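## Task

Get exactly one small part (a block, cylinder or plug) into each pocket of the turntable's trays, letting parts fall into the lid's chutes from just above each chute's rim. Pockets only pass under the chutes briefly: pressing the green button makes the turntable rotate a quarter turn counter-clockwise (viewed from above), and a pocket is passing beneath every chute 3.8 s after the press. A press only registers if the turntable is stationary (the strips on the lid's edges light up white while it rotates) and the button is held down briefly; let it rise again before the next press. Only 6 quarter turns are available from the button. The turntable must be stationary when you finish. Arm bases in metres, with heading in degrees counter-clockwise from +x: arm1 x=+0.63 y=+0.13 z=+0.79 facing -137; arm2 x=+0.05 y=+0.63 z=+0.73 facing -50; arm3 x=-0.63 y=-0.05 z=+0.73 facing +47; arm4 x=+0.07 y=-0.63 z=+0.77 facing +131. Finish by releasing everything and pulling the arms away; anything held in place only by a robot at the end does not count. Loose objects may sometimes get a brief push, and knocking anything out of the work area fails the task.

## Robot and tools

Setup. Four identical i2rt Big YAM arms, named arm1, arm2, arm3 and arm4, stand around a turntable. Each has six revolute joints, a two-finger gripper and a wrist camera that sits on top of the hand. The reach from the joint 1 axis is about 1.0 m. There are also two fixed room cameras, cam_corner and cam_top. Positions use one shared scene frame in metres. Its origin is on the floor and +z points up. The point called hand lies midway between the fingertips. The hand's z axis runs along the fingers, and its y axis is the direction in which the fingers open and close. The base positions and headings are given in the task text.

execute_actions(actions, cameras). actions is a list holding one action, or an empty list if you only want state and images. The action is a single object keyed by arm name. Each arm you include gets its own {"joints": {...}} object. Every value is an absolute target, not an offset, and you name the joint you are setting. The joints and their ranges are: joint1_rad -2.879 to 2.879 (base yaw; positive is counter-clockwise from above; 0 points along the base heading); joint2_rad 0 to 3.141 (shoulder; 0 puts the upper arm back and roughly level, and larger values lift it up and then forward); joint3_rad 0 to 3.019 (elbow; 0 is fully folded, and larger values open it); joint4_rad -1.692 to 1.57 (hand pitch; positive tips the fingers up); joint5_rad -1.57 to 1.57 (sideways swing; positive goes to the arm's right); joint6_rad -2.094 to 2.094 (roll; positive is clockwise seen from behind the hand). The arm joints are in radians. gripper_m is the fingertip gap in metres, from 0 to 0.093. A joint counts as done within ±0.045, 0.14, 0.09, 0.055, 0.03, 0.035 rad for joints 1 to 6, and ±0.003 m for the gripper. All motions in the action start at once but may finish at different times. No action may run longer than 15 s. Because each joint moves at its own speed, the hand can swing wide between postures. Joints or arms you leave out can keep pushing toward their earlier targets. If a key is unknown or a value is out of range, the whole call is rejected and nothing moves. cameras lists the cameras whose images you want: null, left out, or ["all"] returns all of them, and [] returns none. The pictures line gives the order of the images.

wait(seconds): from 0 to 10. Nothing new is commanded, the scene keeps running, and you get back state and images.

zoom_image(camera, region): region is [x0, y0, x1, y1] in pixels of that camera's latest full image, with the origin at the top-left, and at most 504x504. Wrist images are 616x616; cam_corner and cam_top images are 896x504.

read_manual(section): returns licence texts only. finished_scene(scene): scene is 1 or 2. It ends that scene for good and reports whether the goal was met. Call it only once everything has settled.

Reading results. joint_positions gives the current joint angles. joint_status tells how each commanded motion ended. off_target means the joint stopped away from its target and may still be pushing. After contact_stop or time_out, the joint normally holds where it stopped. After time_out, though, a joint may keep a target close by and go on pushing; on_its_own lists such joints, and there held at means the target, not the actual position. To relieve the push, send the joint its reported position. "joint command not followed" (often with a cause line) means a self- and inter-arm clearance check blocked that arm's joint targets, shown as not_followed. The gripper command still runs, and the blocked targets may be retried later. Joint torques are raw drive outputs with offsets and noise, so they are poor evidence of contact. MOTOR HOT warns from 85 °C. At 100 °C an OVER-TEMPERATURE FAULT makes that arm go limp and drop, and the affected keys show limit_stop_at_motor_heat; resend the targets afterwards. If any result reports a stop, the later movement, wait and finish calls in the same reply are skipped.

Turntable operation. Press the green button with a finger and hold briefly, only while the lid strips are not glowing white. Lift off before the next press. Plan your drops to land when a pocket passes beneath a chute, 3.8 s (scene 1) or 3.5 s (scene 2) after the press. Release each part just above the chute rim. Count your presses: the button stops working after 6 or 7 quarter turns.

Cautions. Arms never wait for one another. Hard pressing between two arms fails the task, and a hard hit can too. The clearance check may react late and does not cover fingers, gripper housings or wrist cameras. Arms do not stop on contact and can push hard, and holding a load heats the motors, even while you are thinking. The simulation keeps running while you reply, with time growing with the length of your reply. Do not drop, slam or knock parts, and never push anything out of the work area. Camera calibrations may be off by a few degrees and millimetres, and wrist camera poses also depend on joint readings. When finished, open the grippers and move the arms clear.

Each tool is called after "Request:" as a command line: name --argument value for each argument, lists and objects as JSON in quotes; but a table of rows of numbers goes row by row, as --pt "numbers of a row", without its own name.

## Session

Request:
execute_actions --actions '[]'

Scene clock: 0.00 s.
Joint torques (N m, as the arm reports them, + toward a larger angle): no reading
arm1.joint_positions: joint1_rad=+0.307 joint2_rad=+0.447 joint3_rad=+1.452 joint4_rad=-1.527 joint5_rad=+0.017 joint6_rad=+0.006 gripper_m=+0.095
arm1.joint_status: not commanded
arm1.hand: x=+0.5675 y=+0.0297 z=+1.3441 quat_wxyz=(-0.251, -0.748, -0.430, +0.439) (m; scene frame)
arm2.joint_positions: joint1_rad=+0.185 joint2_rad=+0.441 joint3_rad=+1.456 joint4_rad=-1.519 joint5_rad=-0.012 joint6_rad=-0.014 gripper_m=+0.094
arm2.joint_status: not commanded
arm2.hand: x=+0.1546 y=+0.5501 z=+1.2888 quat_wxyz=(-0.474, -0.283, -0.816, +0.171) (m; scene frame)
arm3.joint_positions: joint1_rad=+0.286 joint2_rad=+0.435 joint3_rad=+1.465 joint4_rad=-1.533 joint5_rad=-0.004 joint6_rad=+0.004 gripper_m=+0.094
arm3.joint_status: not commanded
arm3.hand: x=-0.5781 y=+0.0556 z=+1.2882 quat_wxyz=(-0.435, +0.448, -0.733, -0.269) (m; scene frame)
arm4.joint_positions: joint1_rad=-0.734 joint2_rad=+0.439 joint3_rad=+1.477 joint4_rad=-1.525 joint5_rad=-0.008 joint6_rad=-0.005 gripper_m=+0.094
arm4.joint_status: not commanded
arm4.hand: x=+0.0697 y=-0.5074 z=+1.3364 quat_wxyz=(-0.367, +0.605, -0.609, -0.359) (m; scene frame)
pictures: arm1_cam_wrist, arm2_cam_wrist, arm3_cam_wrist, arm4_cam_wrist, cam_corner, cam_top
Images, in order (width x height): arm1_cam_wrist 616x616, arm2_cam_wrist 616x616, arm3_cam_wrist 616x616, arm4_cam_wrist 616x616, cam_corner 896x504, cam_top 896x504.

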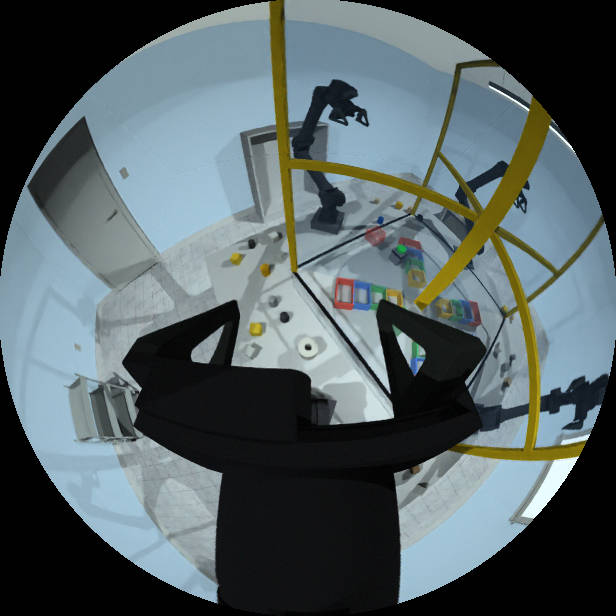

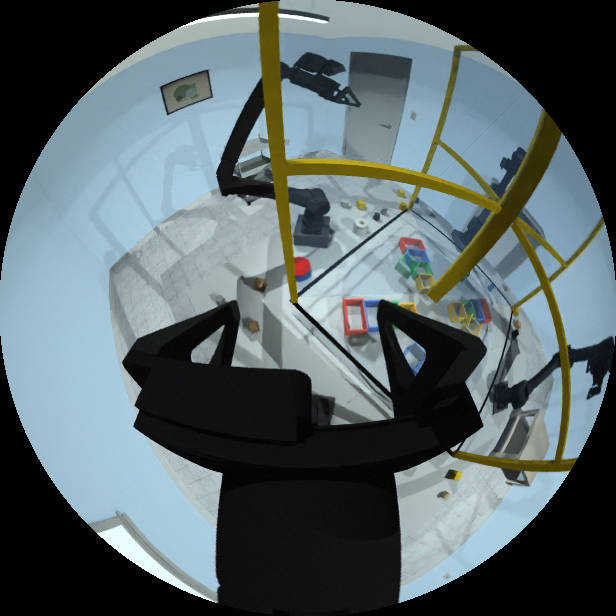

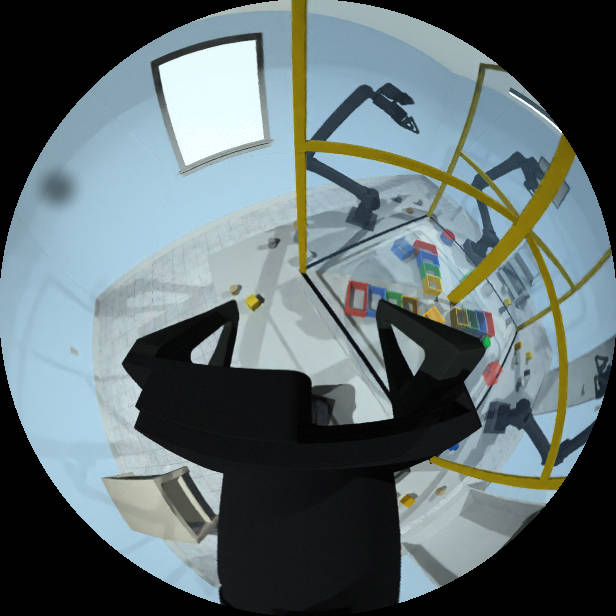

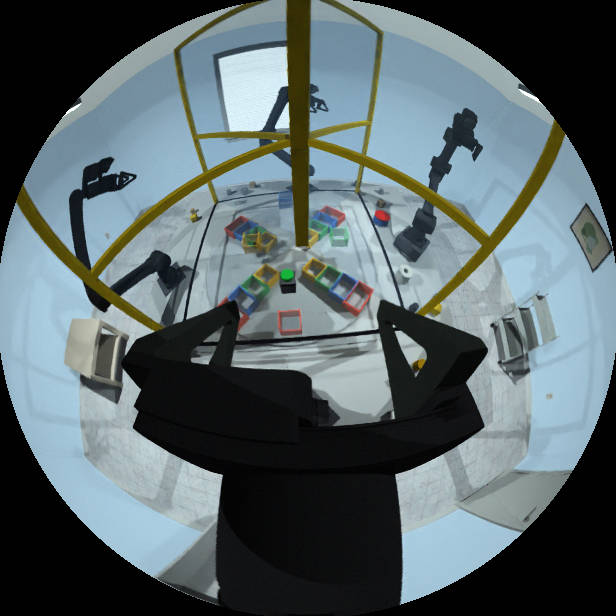

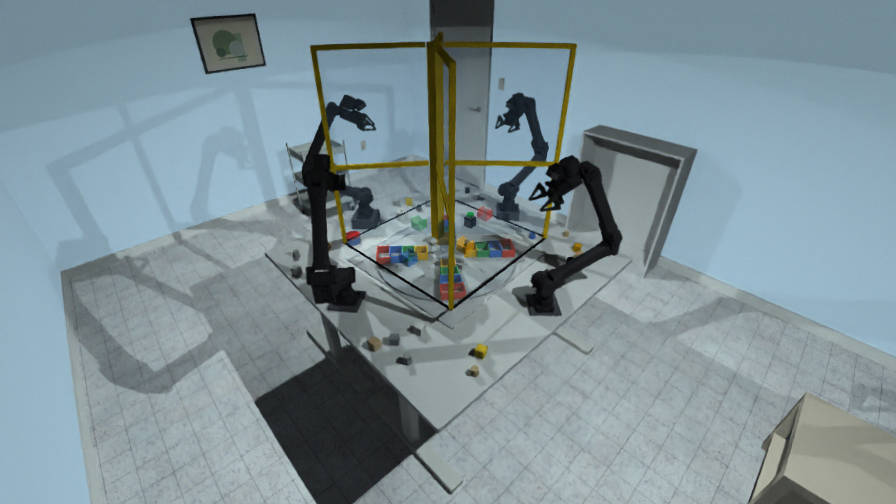

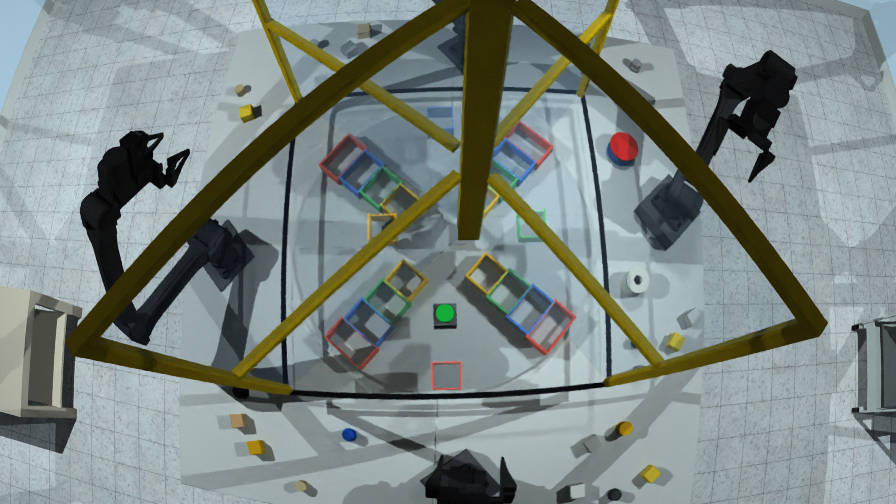

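Request:
zoom_image --camera "cam_top" --region '[170, 250, 450, 504]'

Request:
zoom_image --camera "cam_top" --region '[440, 250, 720, 504]'

Request:
zoom_image --camera "cam_top" --region '[200, 0, 480, 250]'

Request:
zoom_image --camera "cam_top" --region '[440, 0, 720, 250]'

Request:
zoom_image --camera "cam_corner" --region '[250, 150, 650, 400]'

Region (170, 250, 450, 504) of cam_top's 896x504 image, scaled by 1.800, with more detail than that image has; it fills the top 457 rows of this view, and the rest is white.

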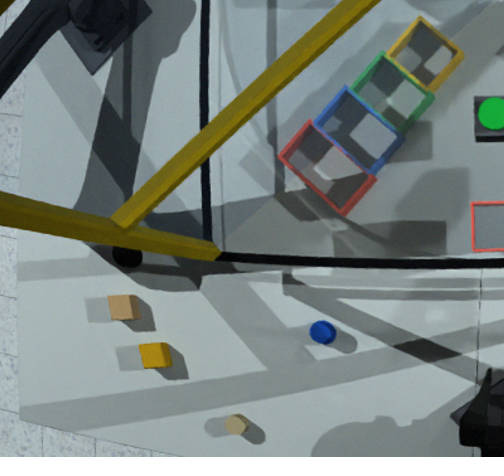

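Region (440, 250, 720, 504) of cam_top's 896x504 image, scaled by 1.800, with more detail than that image has; it fills the top 457 rows of this view, and the rest is white.

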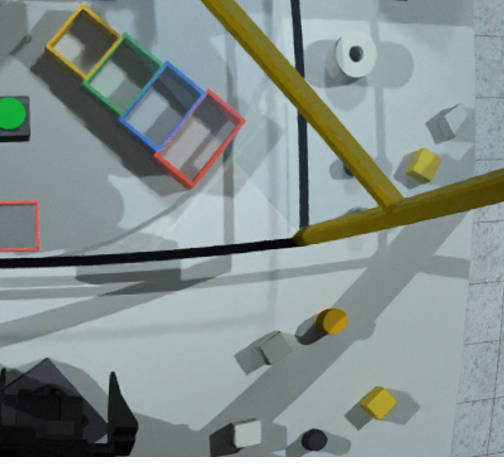

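Region (200, 0, 480, 250) of cam_top's 896x504 image, scaled by 1.800, with more detail than that image has; it fills the top 450 rows of this view, and the rest is white.

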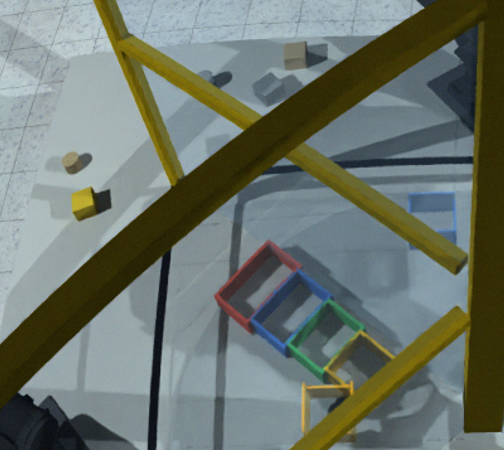

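Region (440, 0, 720, 250) of cam_top's 896x504 image, scaled by 1.800, with more detail than that image has; it fills the top 450 rows of this view, and the rest is white.

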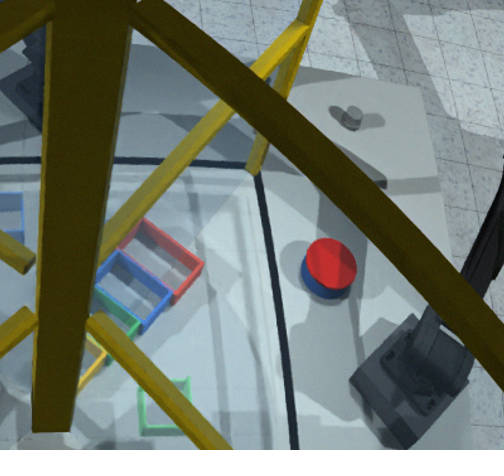

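Region (250, 150, 650, 400) of cam_corner's 896x504 image, scaled by 1.260, with more detail than that image has; it fills the top 315 rows of this view, and the rest is white.

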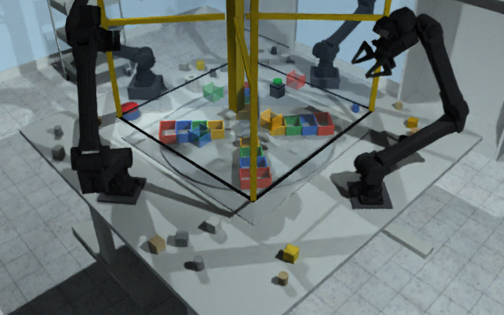

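Request:
execute_actions --actions '[{"arm1":{"joints":{"joint1_rad":0.86}},"arm2":{"joints":{"joint1_rad":-2.611}},"arm3":{"joints":{"joint1_rad":-2.243}},"arm4":{"joints":{"joint1_rad":-2.306}}}]' --cameras '[]'

Request:
execute_actions --actions '[{"arm1":{"joints":{"joint2_rad":1.368,"joint3_rad":0.884,"joint4_rad":-1.087}},"arm2":{"joints":{"joint2_rad":1.363,"joint3_rad":1.05,"joint4_rad":-1.258}},"arm3":{"joints":{"joint2_rad":1.55,"joint3_rad":1.248,"joint4_rad":-1.269}},"arm4":{"joints":{"joint2_rad":1.21,"joint3_rad":0.802,"joint4_rad":-1.163}}}]'

Scene clock: 70.00 s.
Joint torques (N m, as the arm reports them, + toward a larger angle): arm1=[0.17 7.47 7.8  2.   0.12 0.11] | arm2=[ 0.06  4.09  8.07  1.76  0.14 -0.03] | arm3=[ 0.68  6.09  6.75  2.3  -0.02 -0.01] | arm4=[ 0.25  5.23  6.8   2.    0.09 -0.09]
arm1.joint_positions: joint1_rad=+0.849 joint2_rad=+0.447 joint3_rad=+1.452 joint4_rad=-1.527 joint5_rad=+0.017 joint6_rad=+0.006 gripper_m=+0.095
arm1.joint_status: all done
arm1.hand: x=+0.6335 y=+0.0117 z=+1.3439 quat_wxyz=(-0.358, -0.604, -0.616, +0.358) (m; scene frame)
arm2.joint_positions: joint1_rad=-2.605 joint2_rad=+0.441 joint3_rad=+1.456 joint4_rad=-1.519 joint5_rad=-0.012 joint6_rad=-0.014 gripper_m=+0.094
arm2.joint_status: all done
arm2.hand: x=-0.0617 y=+0.6685 z=+1.2913 quat_wxyz=(+0.084, -0.848, +0.136, +0.506) (m; scene frame)
arm3.joint_positions: joint1_rad=-2.233 joint2_rad=+0.435 joint3_rad=+1.465 joint4_rad=-1.533 joint5_rad=-0.004 joint6_rad=+0.004 gripper_m=+0.094
arm3.joint_status: all done
arm3.hand: x=-0.6141 y=-0.1682 z=+1.2868 quat_wxyz=(-0.387, -0.564, -0.652, +0.327) (m; scene frame)
arm4.joint_positions: joint1_rad=-2.302 joint2_rad=+0.439 joint3_rad=+1.477 joint4_rad=-1.525 joint5_rad=-0.008 joint6_rad=-0.005 gripper_m=+0.094
arm4.joint_status: all done
arm4.hand: x=+0.1874 y=-0.6275 z=+1.3377 quat_wxyz=(-0.518, -0.001, -0.855, +0.005) (m; scene frame)
pictures: none
No camera images: the call's "cameras" was empty. Leave "cameras" out to get every camera's image.

Scene clock: 71.60 s.
Joint torques (N m, as the arm reports them, + toward a larger angle): arm1=[ 0.09 -8.89 10.34  0.84  0.12  0.11] | arm2=[-0.02 -7.9  10.14  0.27  0.13 -0.03] | arm3=[  0.73 -14.59   7.91   1.06  -0.01   0.01] | arm4=[-0.13 -6.86  7.7   0.52  0.12 -0.12]
arm1.joint_positions: joint1_rad=+0.849 joint2_rad=+1.359 joint3_rad=+0.857 joint4_rad=-1.102 joint5_rad=+0.017 joint6_rad=+0.006 gripper_m=+0.095
arm1.joint_status: all done
arm1.hand: x=+0.6378 y=-0.2013 z=+0.8767 quat_wxyz=(+0.015, -0.698, -0.716, +0.000) (m; scene frame)
arm2.joint_positions: joint1_rad=-2.605 joint2_rad=+1.345 joint3_rad=+1.040 joint4_rad=-1.262 joint5_rad=-0.012 joint6_rad=-0.014 gripper_m=+0.094
arm2.joint_status: all done
arm2.hand: x=-0.2954 y=+0.7503 z=+0.8892 quat_wxyz=(-0.005, -0.987, +0.162, +0.009) (m; scene frame)
arm3.joint_positions: joint1_rad=-2.233 joint2_rad=+1.558 joint3_rad=+1.243 joint4_rad=-1.280 joint5_rad=-0.004 joint6_rad=+0.004 gripper_m=+0.094
arm3.joint_status: all done
arm3.hand: x=-0.5643 y=-0.4854 z=+0.8709 quat_wxyz=(+0.008, -0.654, -0.757, -0.013) (m; scene frame)
arm4.joint_positions: joint1_rad=-2.302 joint2_rad=+1.210 joint3_rad=+0.793 joint4_rad=-1.173 joint5_rad=-0.008 joint6_rad=-0.005 gripper_m=+0.094
arm4.joint_status: all done
arm4.hand: x=+0.3669 y=-0.6331 z=+0.8803 quat_wxyz=(+0.007, -0.005, -1.000, -0.001) (m; scene frame)
pictures: arm1_cam_wrist, arm2_cam_wrist, arm3_cam_wrist, arm4_cam_wrist, cam_corner, cam_top
camera_calibration (this result's frames):
arm1_cam_wrist: T_world_to_cam=[[-0.999108, -0.0153983, 0.0393096, 0.594719], [0.0118365, 0.7916, 0.610926, -0.381674], [-0.0405246, 0.610846, -0.790712, 0.963951], [0, 0, 0, 1]] pos_world=[0.637771, -0.277535, 0.972003]
arm2_cam_wrist: T_world_to_cam=[[0.331035, 0.943349, -0.022527, -0.58597], [0.777784, -0.259263, 0.572569, -0.0811011], [0.534292, -0.207062, -0.819547, 1.16578], [0, 0, 0, 1]] pos_world=[-0.365813, 0.773137, 0.988649]
arm3_cam_wrist: T_world_to_cam=[[-0.988855, -0.148829, 0.00406781, -0.633333], [-0.115417, 0.78354, 0.610527, -0.209688], [-0.0940516, 0.603253, -0.791985, 1.05697], [0, 0, 0, 1]] pos_world=[-0.551065, -0.567583, 0.967704]
arm4_cam_wrist: T_world_to_cam=[[-0.023058, -0.999682, 0.0101952, -0.637955], [-0.798762, 0.0245544, 0.601146, -0.215957], [-0.601206, 0.00571765, -0.799074, 1.05074], [0, 0, 0, 1]] pos_world=[0.444504, -0.638457, 0.975947]
Images, in order (width x height): arm1_cam_wrist 616x616, arm2_cam_wrist 616x616, arm3_cam_wrist 616x616, arm4_cam_wrist 616x616, cam_corner 896x504, cam_top 896x504.

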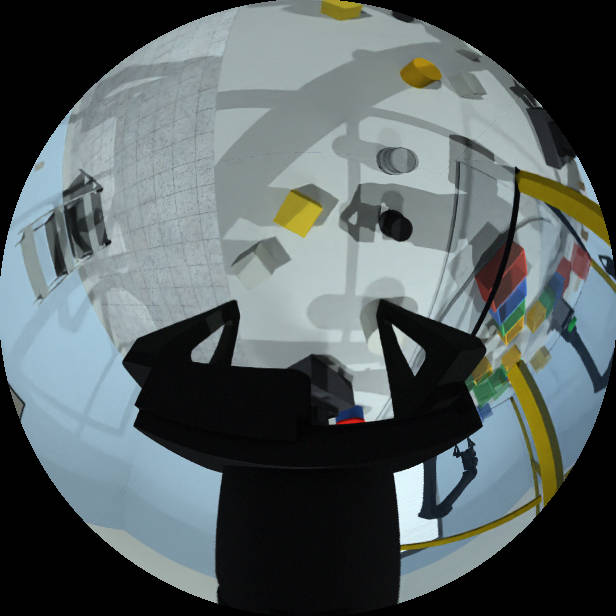

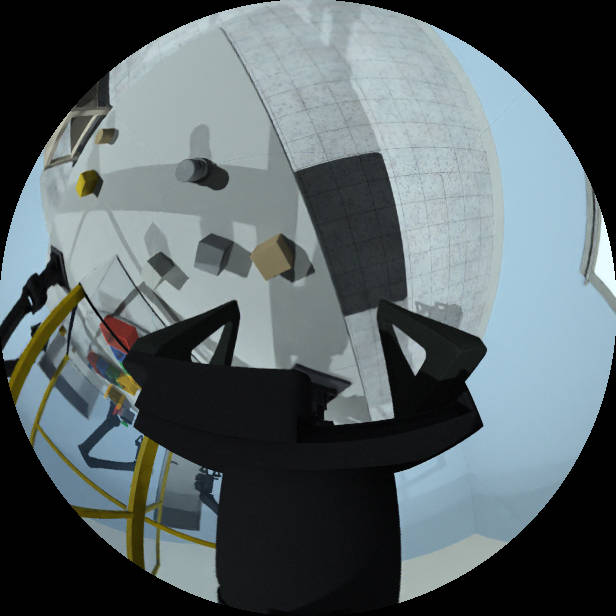

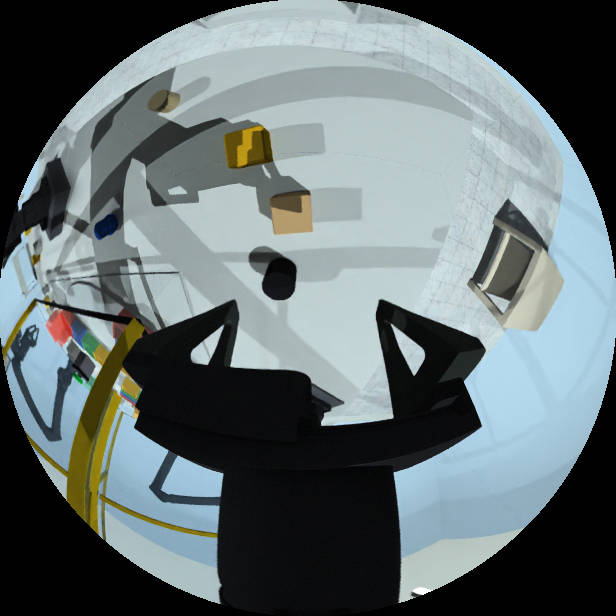

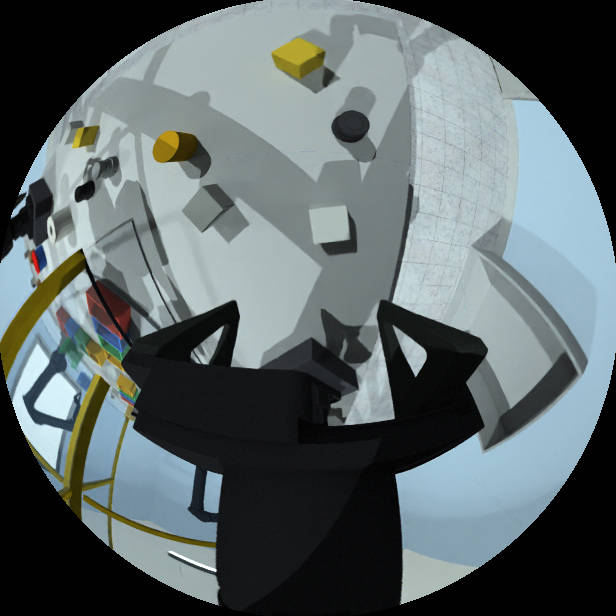

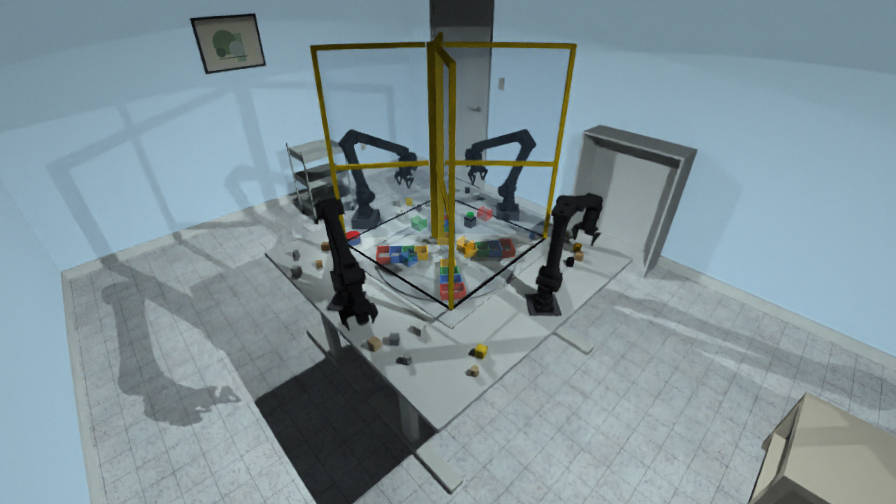

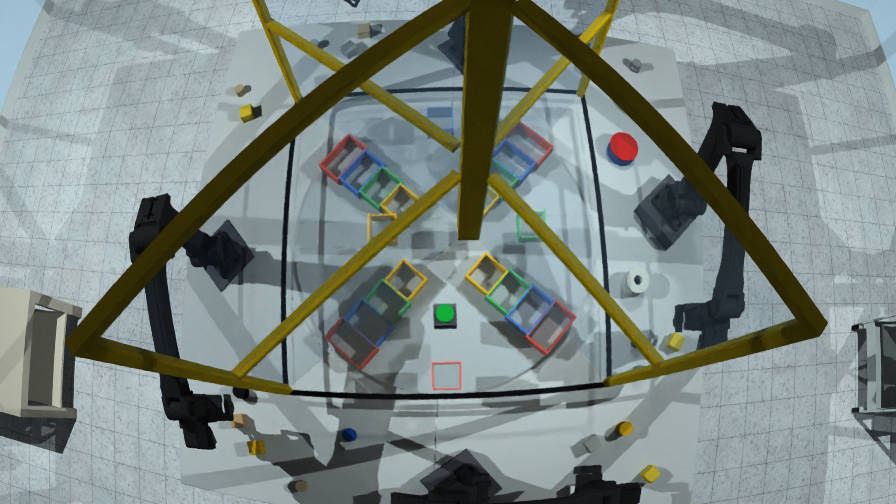

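Request:
execute_actions --actions '[{"arm1":{"joints":{"joint2_rad":1.549,"joint3_rad":0.845,"joint4_rad":-0.84,"joint6_rad":0.5,"gripper_m":0.075}},"arm2":{"joints":{"joint1_rad":-2.45,"joint2_rad":1.42,"joint3_rad":0.88,"joint4_rad":-1.02,"joint6_rad":-0.22,"gripper_m":0.075}},"arm3":{"joints":{"joint1_rad":-2.19,"joint2_rad":1.72,"joint3_rad":1.25,"joint4_rad":-1.08,"gripper_m":0.075}},"arm4":{"joints":{"joint1_rad":-2.402,"joint2_rad":1.415,"joint3_rad":0.755,"joint4_rad":-0.89,"joint6_rad":-0.12,"gripper_m":0.075}}}]' --cameras '["arm1_cam_wrist","arm2_cam_wrist","arm3_cam_wrist","arm4_cam_wrist"]'

Scene clock: 104.67 s.
Joint torques (N m, as the arm reports them, + toward a larger angle): arm1=[  0.05 -12.96   7.82   0.9    0.16   0.26] | arm2=[-0.36 -8.96  8.66  0.58  0.12 -0.21] | arm3=[  1.98 -16.6    7.38   1.12  -0.03   0.  ] | arm4=[  0.96 -10.14   6.03   0.77   0.11  -0.22]
arm1.joint_positions: joint1_rad=+0.849 joint2_rad=+1.561 joint3_rad=+0.837 joint4_rad=-0.855 joint5_rad=+0.017 joint6_rad=+0.486 gripper_m=+0.075
arm1.joint_status: all done
arm1.hand: x=+0.6385 y=-0.2373 z=+0.8028 quat_wxyz=(+0.004, -0.848, -0.530, +0.010) (m; scene frame)
arm2.joint_positions: joint1_rad=-2.441 joint2_rad=+1.416 joint3_rad=+0.877 joint4_rad=-1.029 joint5_rad=-0.012 joint6_rad=-0.206 gripper_m=+0.075
arm2.joint_status: all done
arm2.hand: x=-0.3018 y=+0.6902 z=+0.8080 quat_wxyz=(-0.004, -1.000, -0.016, +0.008) (m; scene frame)
arm3.joint_positions: joint1_rad=-2.196 joint2_rad=+1.732 joint3_rad=+1.243 joint4_rad=-1.094 joint5_rad=-0.004 joint6_rad=+0.004 gripper_m=+0.075
arm3.joint_status: all done
arm3.hand: x=-0.5399 y=-0.5233 z=+0.7931 quat_wxyz=(+0.004, -0.639, -0.769, -0.009) (m; scene frame)
arm4.joint_positions: joint1_rad=-2.404 joint2_rad=+1.428 joint3_rad=+0.754 joint4_rad=-0.904 joint5_rad=-0.008 joint6_rad=-0.110 gripper_m=+0.075
arm4.joint_status: all done
arm4.hand: x=+0.4007 y=-0.6681 z=+0.8031 quat_wxyz=(+0.001, -0.004, -1.000, -0.001) (m; scene frame)
pictures: arm1_cam_wrist, arm2_cam_wrist, arm3_cam_wrist, arm4_cam_wrist
camera_calibration (this result's frames):
arm1_cam_wrist: T_world_to_cam=[[-0.892687, 0.449363, 0.0343915, 0.644092], [0.383173, 0.716592, 0.582815, -0.540421], [0.237251, 0.53345, -0.811877, 0.748791], [0, 0, 0, 1]] pos_world=[0.604396, -0.301612, 0.90074]
arm2_cam_wrist: T_world_to_cam=[[-0.0195247, 0.999648, -0.0179892, -0.677328], [0.819423, 0.0263086, 0.572585, -0.229818], [0.572856, -0.00356125, -0.819648, 0.961451], [0, 0, 0, 1]] pos_world=[-0.37568, 0.68656, 0.907457]
arm3_cam_wrist: T_world_to_cam=[[-0.982622, -0.185578, 0.00388453, -0.63028], [-0.146119, 0.786258, 0.600373, -0.136841], [-0.11447, 0.589372, -0.799711, 1.00838], [0, 0, 0, 1]] pos_world=[-0.523893, -0.603684, 0.891015]
arm4_cam_wrist: T_world_to_cam=[[-0.0208198, -0.999739, 0.00935458, -0.67162], [-0.805909, 0.022319, 0.591619, -0.132652], [-0.591673, 0.00477844, -0.806164, 1.01075], [0, 0, 0, 1]] pos_world=[0.477147, -0.673314, 0.899594]
Images, in order (width x height): arm1_cam_wrist 616x616, arm2_cam_wrist 616x616, arm3_cam_wrist 616x616, arm4_cam_wrist 616x616.

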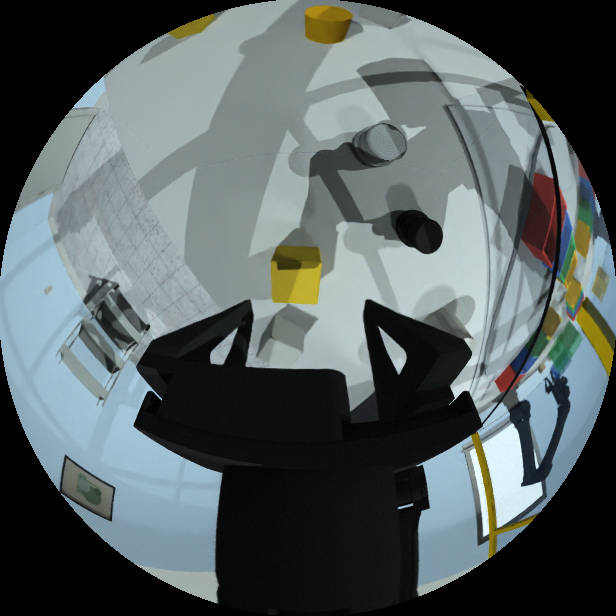

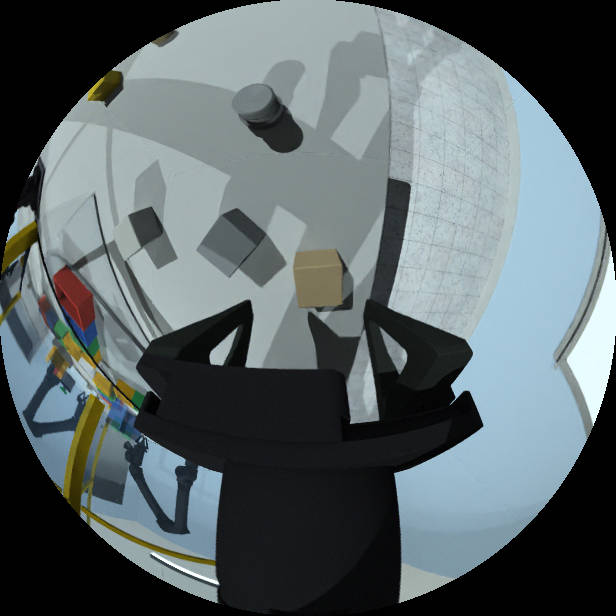

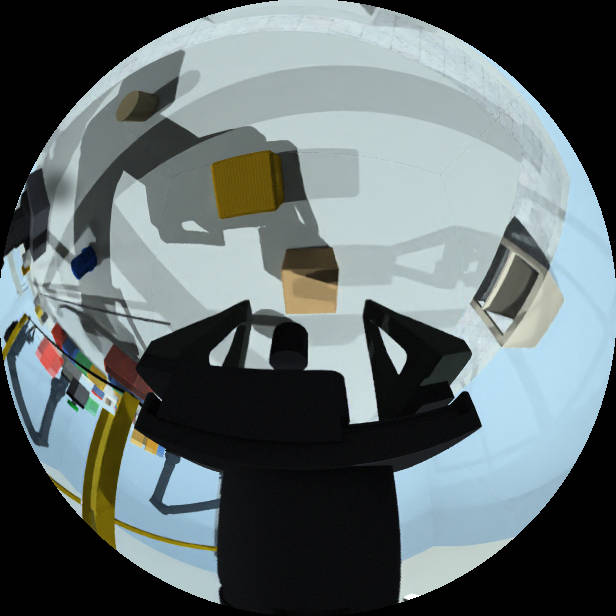

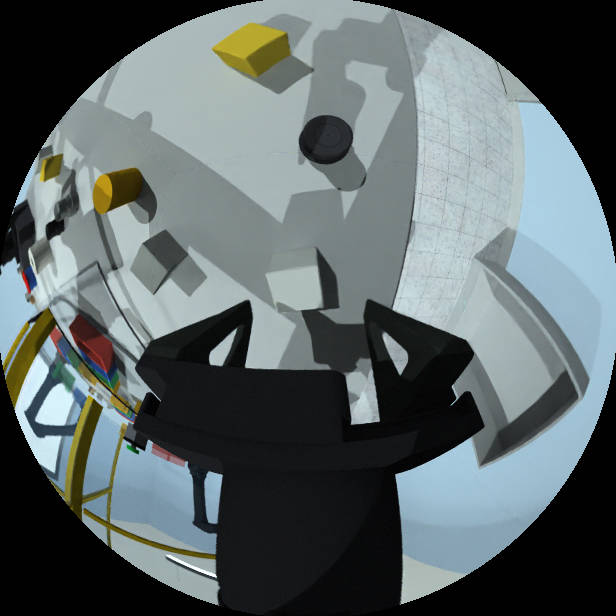

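Request:
execute_actions --actions '[{"arm1":{"joints":{"joint1_rad":0.88,"joint2_rad":1.662,"joint3_rad":0.785,"joint4_rad":-0.665}},"arm2":{"joints":{"joint1_rad":-2.47,"joint2_rad":1.51,"joint3_rad":0.8,"joint4_rad":-0.85}},"arm3":{"joints":{"joint2_rad":1.78,"joint3_rad":1.172,"joint4_rad":-0.935}},"arm4":{"joints":{"joint1_rad":-2.375,"joint2_rad":1.533,"joint3_rad":0.692,"joint4_rad":-0.705}}}]' --cameras '["arm1_cam_wrist","arm2_cam_wrist","arm3_cam_wrist","arm4_cam_wrist"]'

Scene clock: 115.53 s.
Joint torques (N m, as the arm reports them, + toward a larger angle): arm1=[  0.08 -13.47   6.61   0.82   0.16   0.24] | arm2=[-0.05 -9.42  7.51  0.58  0.13 -0.2 ] | arm3=[  2.21 -15.71   6.94   1.15  -0.03  -0.01] | arm4=[  0.91 -10.52   5.2    0.68   0.11  -0.2 ]
arm1.joint_positions: joint1_rad=+0.869 joint2_rad=+1.670 joint3_rad=+0.778 joint4_rad=-0.680 joint5_rad=+0.017 joint6_rad=+0.487 gripper_m=+0.075
arm1.joint_status: all done
arm1.hand: x=+0.6454 y=-0.2335 z=+0.7489 quat_wxyz=(+0.001, -0.843, -0.538, +0.012) (m; scene frame)
arm2.joint_positions: joint1_rad=-2.463 joint2_rad=+1.507 joint3_rad=+0.800 joint4_rad=-0.860 joint5_rad=-0.012 joint6_rad=-0.207 gripper_m=+0.075
arm2.joint_status: all done
arm2.hand: x=-0.2987 y=+0.6980 z=+0.7533 quat_wxyz=(-0.004, -1.000, -0.005, +0.008) (m; scene frame)
arm3.joint_positions: joint1_rad=-2.196 joint2_rad=+1.787 joint3_rad=+1.168 joint4_rad=-0.950 joint5_rad=-0.004 joint6_rad=+0.004 gripper_m=+0.075
arm3.joint_status: all done
arm3.hand: x=-0.5403 y=-0.5200 z=+0.7430 quat_wxyz=(-0.002, -0.639, -0.769, -0.004) (m; scene frame)
arm4.joint_positions: joint1_rad=-2.380 joint2_rad=+1.546 joint3_rad=+0.689 joint4_rad=-0.720 joint5_rad=-0.008 joint6_rad=-0.110 gripper_m=+0.075
arm4.joint_status: all done
arm4.hand: x=+0.3990 y=-0.6601 z=+0.7485 quat_wxyz=(+0.000, +0.008, -1.000, -0.001) (m; scene frame)
pictures: arm1_cam_wrist, arm2_cam_wrist, arm3_cam_wrist, arm4_cam_wrist
camera_calibration (this result's frames):
arm1_cam_wrist: T_world_to_cam=[[-0.901275, 0.432071, 0.0319012, 0.65376], [0.3691, 0.72719, 0.578758, -0.499706], [0.226866, 0.533395, -0.814875, 0.710325], [0, 0, 0, 1]] pos_world=[0.612511, -0.297973, 0.847179]
arm2_cam_wrist: T_world_to_cam=[[0.00296096, 0.999832, -0.0180744, -0.6794], [0.820275, 0.00790956, 0.571915, -0.187545], [0.571962, -0.0165194, -0.820114, 0.92397], [0, 0, 0, 1]] pos_world=[-0.372626, 0.696033, 0.85274]
arm3_cam_wrist: T_world_to_cam=[[-0.982644, -0.185462, 0.00387614, -0.6298], [-0.147589, 0.794294, 0.589334, -0.0977784], [-0.112378, 0.578534, -0.80788, 0.967919], [0, 0, 0, 1]] pos_world=[-0.524527, -0.599113, 0.842028]
arm4_cam_wrist: T_world_to_cam=[[0.00358517, -0.999947, 0.00967501, -0.673276], [-0.807248, 0.00281628, 0.590206, -0.113208], [-0.590202, -0.00992611, -0.807195, 0.956212], [0, 0, 0, 1]] pos_world=[0.475385, -0.66343, 0.84518]
Images, in order (width x height): arm1_cam_wrist 616x616, arm2_cam_wrist 616x616, arm3_cam_wrist 616x616, arm4_cam_wrist 616x616.

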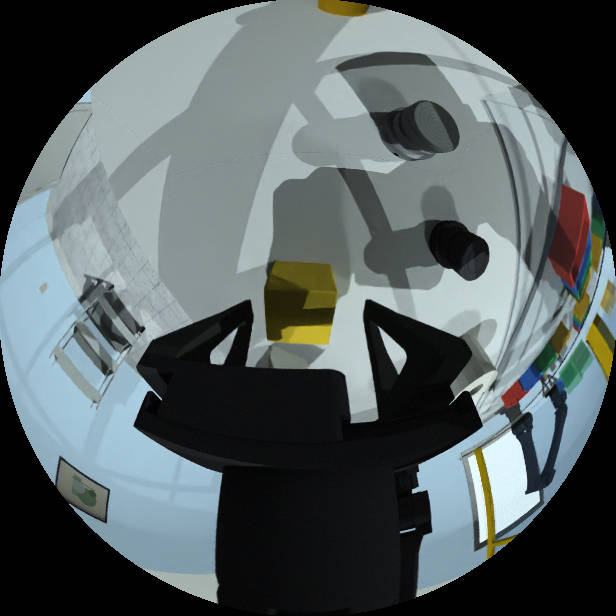

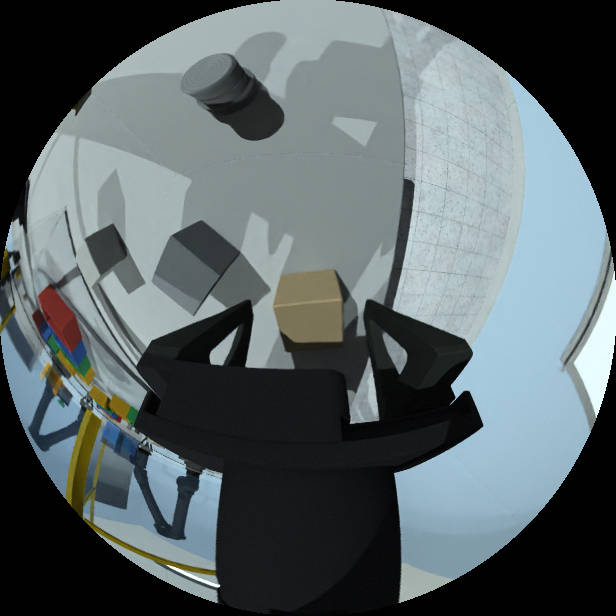

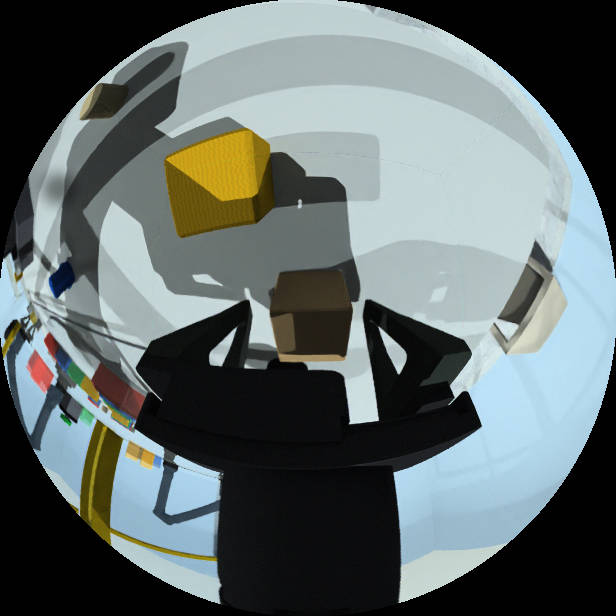

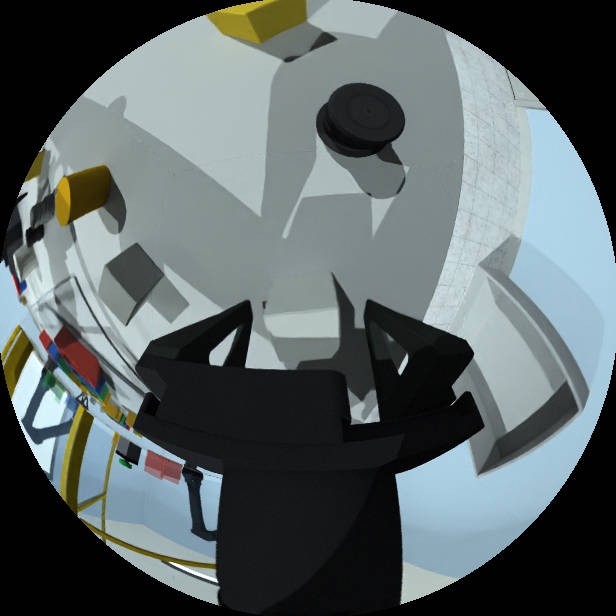

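Request:
execute_actions --actions '[{"arm1":{"joints":{"joint2_rad":1.69}},"arm2":{"joints":{"joint2_rad":1.545}},"arm4":{"joints":{"joint2_rad":1.555}}}]' --cameras '[]'

Request:
execute_actions --actions '[{"arm1":{"joints":{"gripper_m":0}},"arm2":{"joints":{"gripper_m":0}},"arm3":{"joints":{"gripper_m":0}},"arm4":{"joints":{"gripper_m":0}}}]' --cameras '[]'

Request:
execute_actions --actions '[{"arm1":{"joints":{"joint2_rad":0.9,"joint3_rad":0.95,"joint4_rad":-1.6,"joint6_rad":0}},"arm2":{"joints":{"joint2_rad":0.9,"joint3_rad":1.0,"joint4_rad":-1.65,"joint6_rad":0}},"arm3":{"joints":{"joint2_rad":0.9,"joint3_rad":1.0,"joint4_rad":-1.65}},"arm4":{"joints":{"joint2_rad":0.9,"joint3_rad":0.95,"joint4_rad":-1.6,"joint6_rad":0}}}]' --cameras '["cam_corner"]'

Scene clock: 125.73 s.
Joint torques (N m, as the arm reports them, + toward a larger angle): arm1=[  0.01 -11.21   6.68   0.9    0.16   0.23] | arm2=[ 0.06 -8.48  7.39  0.51  0.12 -0.19] | arm3=[  2.32 -16.53   6.67   1.11  -0.03   0.01] | arm4=[ 0.9  -8.91  5.31  0.63  0.09 -0.23]
arm1.joint_positions: joint1_rad=+0.869 joint2_rad=+1.676 joint3_rad=+0.778 joint4_rad=-0.680 joint5_rad=+0.017 joint6_rad=+0.487 gripper_m=+0.075
arm1.joint_status: all done
arm1.hand: x=+0.6453 y=-0.2325 z=+0.7468 quat_wxyz=(+0.004, -0.843, -0.538, +0.011) (m; scene frame)
arm2.joint_positions: joint1_rad=-2.463 joint2_rad=+1.522 joint3_rad=+0.800 joint4_rad=-0.860 joint5_rad=-0.012 joint6_rad=-0.207 gripper_m=+0.075
arm2.joint_status: all done
arm2.hand: x=-0.2971 y=+0.6977 z=+0.7483 quat_wxyz=(-0.006, -1.000, -0.005, +0.001) (m; scene frame)
arm3.joint_positions: joint1_rad=-2.196 joint2_rad=+1.787 joint3_rad=+1.168 joint4_rad=-0.950 joint5_rad=-0.004 joint6_rad=+0.004 gripper_m=+0.075
arm3.joint_status: not commanded
arm3.hand: x=-0.5403 y=-0.5200 z=+0.7430 quat_wxyz=(-0.002, -0.639, -0.769, -0.004) (m; scene frame)
arm4.joint_positions: joint1_rad=-2.380 joint2_rad=+1.548 joint3_rad=+0.689 joint4_rad=-0.720 joint5_rad=-0.008 joint6_rad=-0.110 gripper_m=+0.075
arm4.joint_status: all done
arm4.hand: x=+0.3987 y=-0.6601 z=+0.7479 quat_wxyz=(+0.001, +0.008, -1.000, -0.001) (m; scene frame)
pictures: none
No camera images: the call's "cameras" was empty. Leave "cameras" out to get every camera's image.

Scene clock: 126.40 s.
Joint torques (N m, as the arm reports them, + toward a larger angle): arm1=[  0.01 -11.28   6.66   0.91   0.16   0.22] | arm2=[ 0.13 -8.2   7.45  0.55  0.11 -0.2 ] | arm3=[  1.55 -16.3    6.67   1.16  -0.02   0.  ] | arm4=[ 0.95 -8.65  5.25  0.73  0.11 -0.2 ]
arm1.joint_positions: joint1_rad=+0.869 joint2_rad=+1.677 joint3_rad=+0.778 joint4_rad=-0.680 joint5_rad=+0.017 joint6_rad=+0.488 gripper_m=+0.039
arm1.joint_status: gripper_m off_target (ended at +0.039, target +0.000)
arm1.hand: x=+0.6453 y=-0.2325 z=+0.7466 quat_wxyz=(+0.004, -0.843, -0.537, +0.011) (m; scene frame)
arm2.joint_positions: joint1_rad=-2.463 joint2_rad=+1.522 joint3_rad=+0.800 joint4_rad=-0.860 joint5_rad=-0.012 joint6_rad=-0.207 gripper_m=+0.040
arm2.joint_status: gripper_m off_target (ended at +0.040, target +0.000)
arm2.hand: x=-0.2971 y=+0.6977 z=+0.7483 quat_wxyz=(-0.006, -1.000, -0.005, +0.001) (m; scene frame)
arm3.joint_positions: joint1_rad=-2.196 joint2_rad=+1.787 joint3_rad=+1.168 joint4_rad=-0.949 joint5_rad=-0.004 joint6_rad=+0.004 gripper_m=+0.039
arm3.joint_status: gripper_m off_target (ended at +0.039, target +0.000)
arm3.hand: x=-0.5404 y=-0.5201 z=+0.7430 quat_wxyz=(-0.002, -0.639, -0.769, -0.004) (m; scene frame)
arm4.joint_positions: joint1_rad=-2.380 joint2_rad=+1.548 joint3_rad=+0.689 joint4_rad=-0.720 joint5_rad=-0.008 joint6_rad=-0.111 gripper_m=+0.040
arm4.joint_status: gripper_m off_target (ended at +0.040, target +0.000)
arm4.hand: x=+0.3987 y=-0.6601 z=+0.7478 quat_wxyz=(+0.001, +0.008, -1.000, -0.001) (m; scene frame)
pictures: none
No camera images: the call's "cameras" was empty. Leave "cameras" out to get every camera's image.

Scene clock: 127.93 s.
Joint torques (N m, as the arm reports them, + toward a larger angle): arm1=[ 0.01 -2.41 11.47 -0.3   0.12  0.01] | arm2=[-0.05 -2.76 11.86 -0.07  0.15  0.15] | arm3=[ 1.85 -3.39  8.44  0.07 -0.03  0.01] | arm4=[ 1.1  -2.93  9.33 -0.4   0.11  0.02]
arm1.joint_positions: joint1_rad=+0.869 joint2_rad=+0.899 joint3_rad=+0.925 joint4_rad=-1.587 joint5_rad=+0.017 joint6_rad=+0.014 gripper_m=+0.039
arm1.joint_status: all done
arm1.hand: x=+0.6394 y=-0.0877 z=+1.0231 quat_wxyz=(+0.000, -0.694, -0.720, +0.015) (m; scene frame)
arm2.joint_positions: joint1_rad=-2.463 joint2_rad=+0.889 joint3_rad=+0.974 joint4_rad=-1.642 joint5_rad=-0.012 joint6_rad=-0.014 gripper_m=+0.040
arm2.joint_status: all done
arm2.hand: x=-0.1621 y=+0.6707 z=+0.9872 quat_wxyz=(-0.005, -0.996, +0.091, +0.013) (m; scene frame)
arm3.joint_positions: joint1_rad=-2.196 joint2_rad=+0.897 joint3_rad=+0.989 joint4_rad=-1.639 joint5_rad=-0.004 joint6_rad=+0.004 gripper_m=+0.039
arm3.joint_status: all done
arm3.hand: x=-0.5889 y=-0.2698 z=+0.9843 quat_wxyz=(-0.010, -0.639, -0.769, +0.003) (m; scene frame)
arm4.joint_positions: joint1_rad=-2.380 joint2_rad=+0.897 joint3_rad=+0.927 joint4_rad=-1.588 joint5_rad=-0.008 joint6_rad=-0.010 gripper_m=+0.040
arm4.joint_status: all done
arm4.hand: x=+0.2929 y=-0.6487 z=+1.0061 quat_wxyz=(-0.010, -0.042, -0.999, +0.000) (m; scene frame)
pictures: cam_corner
Images, in order (width x height): cam_corner 896x504.

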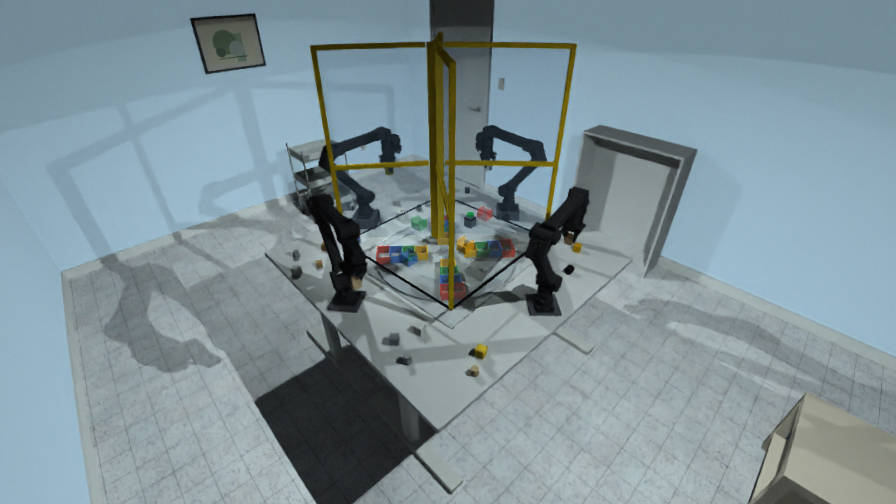

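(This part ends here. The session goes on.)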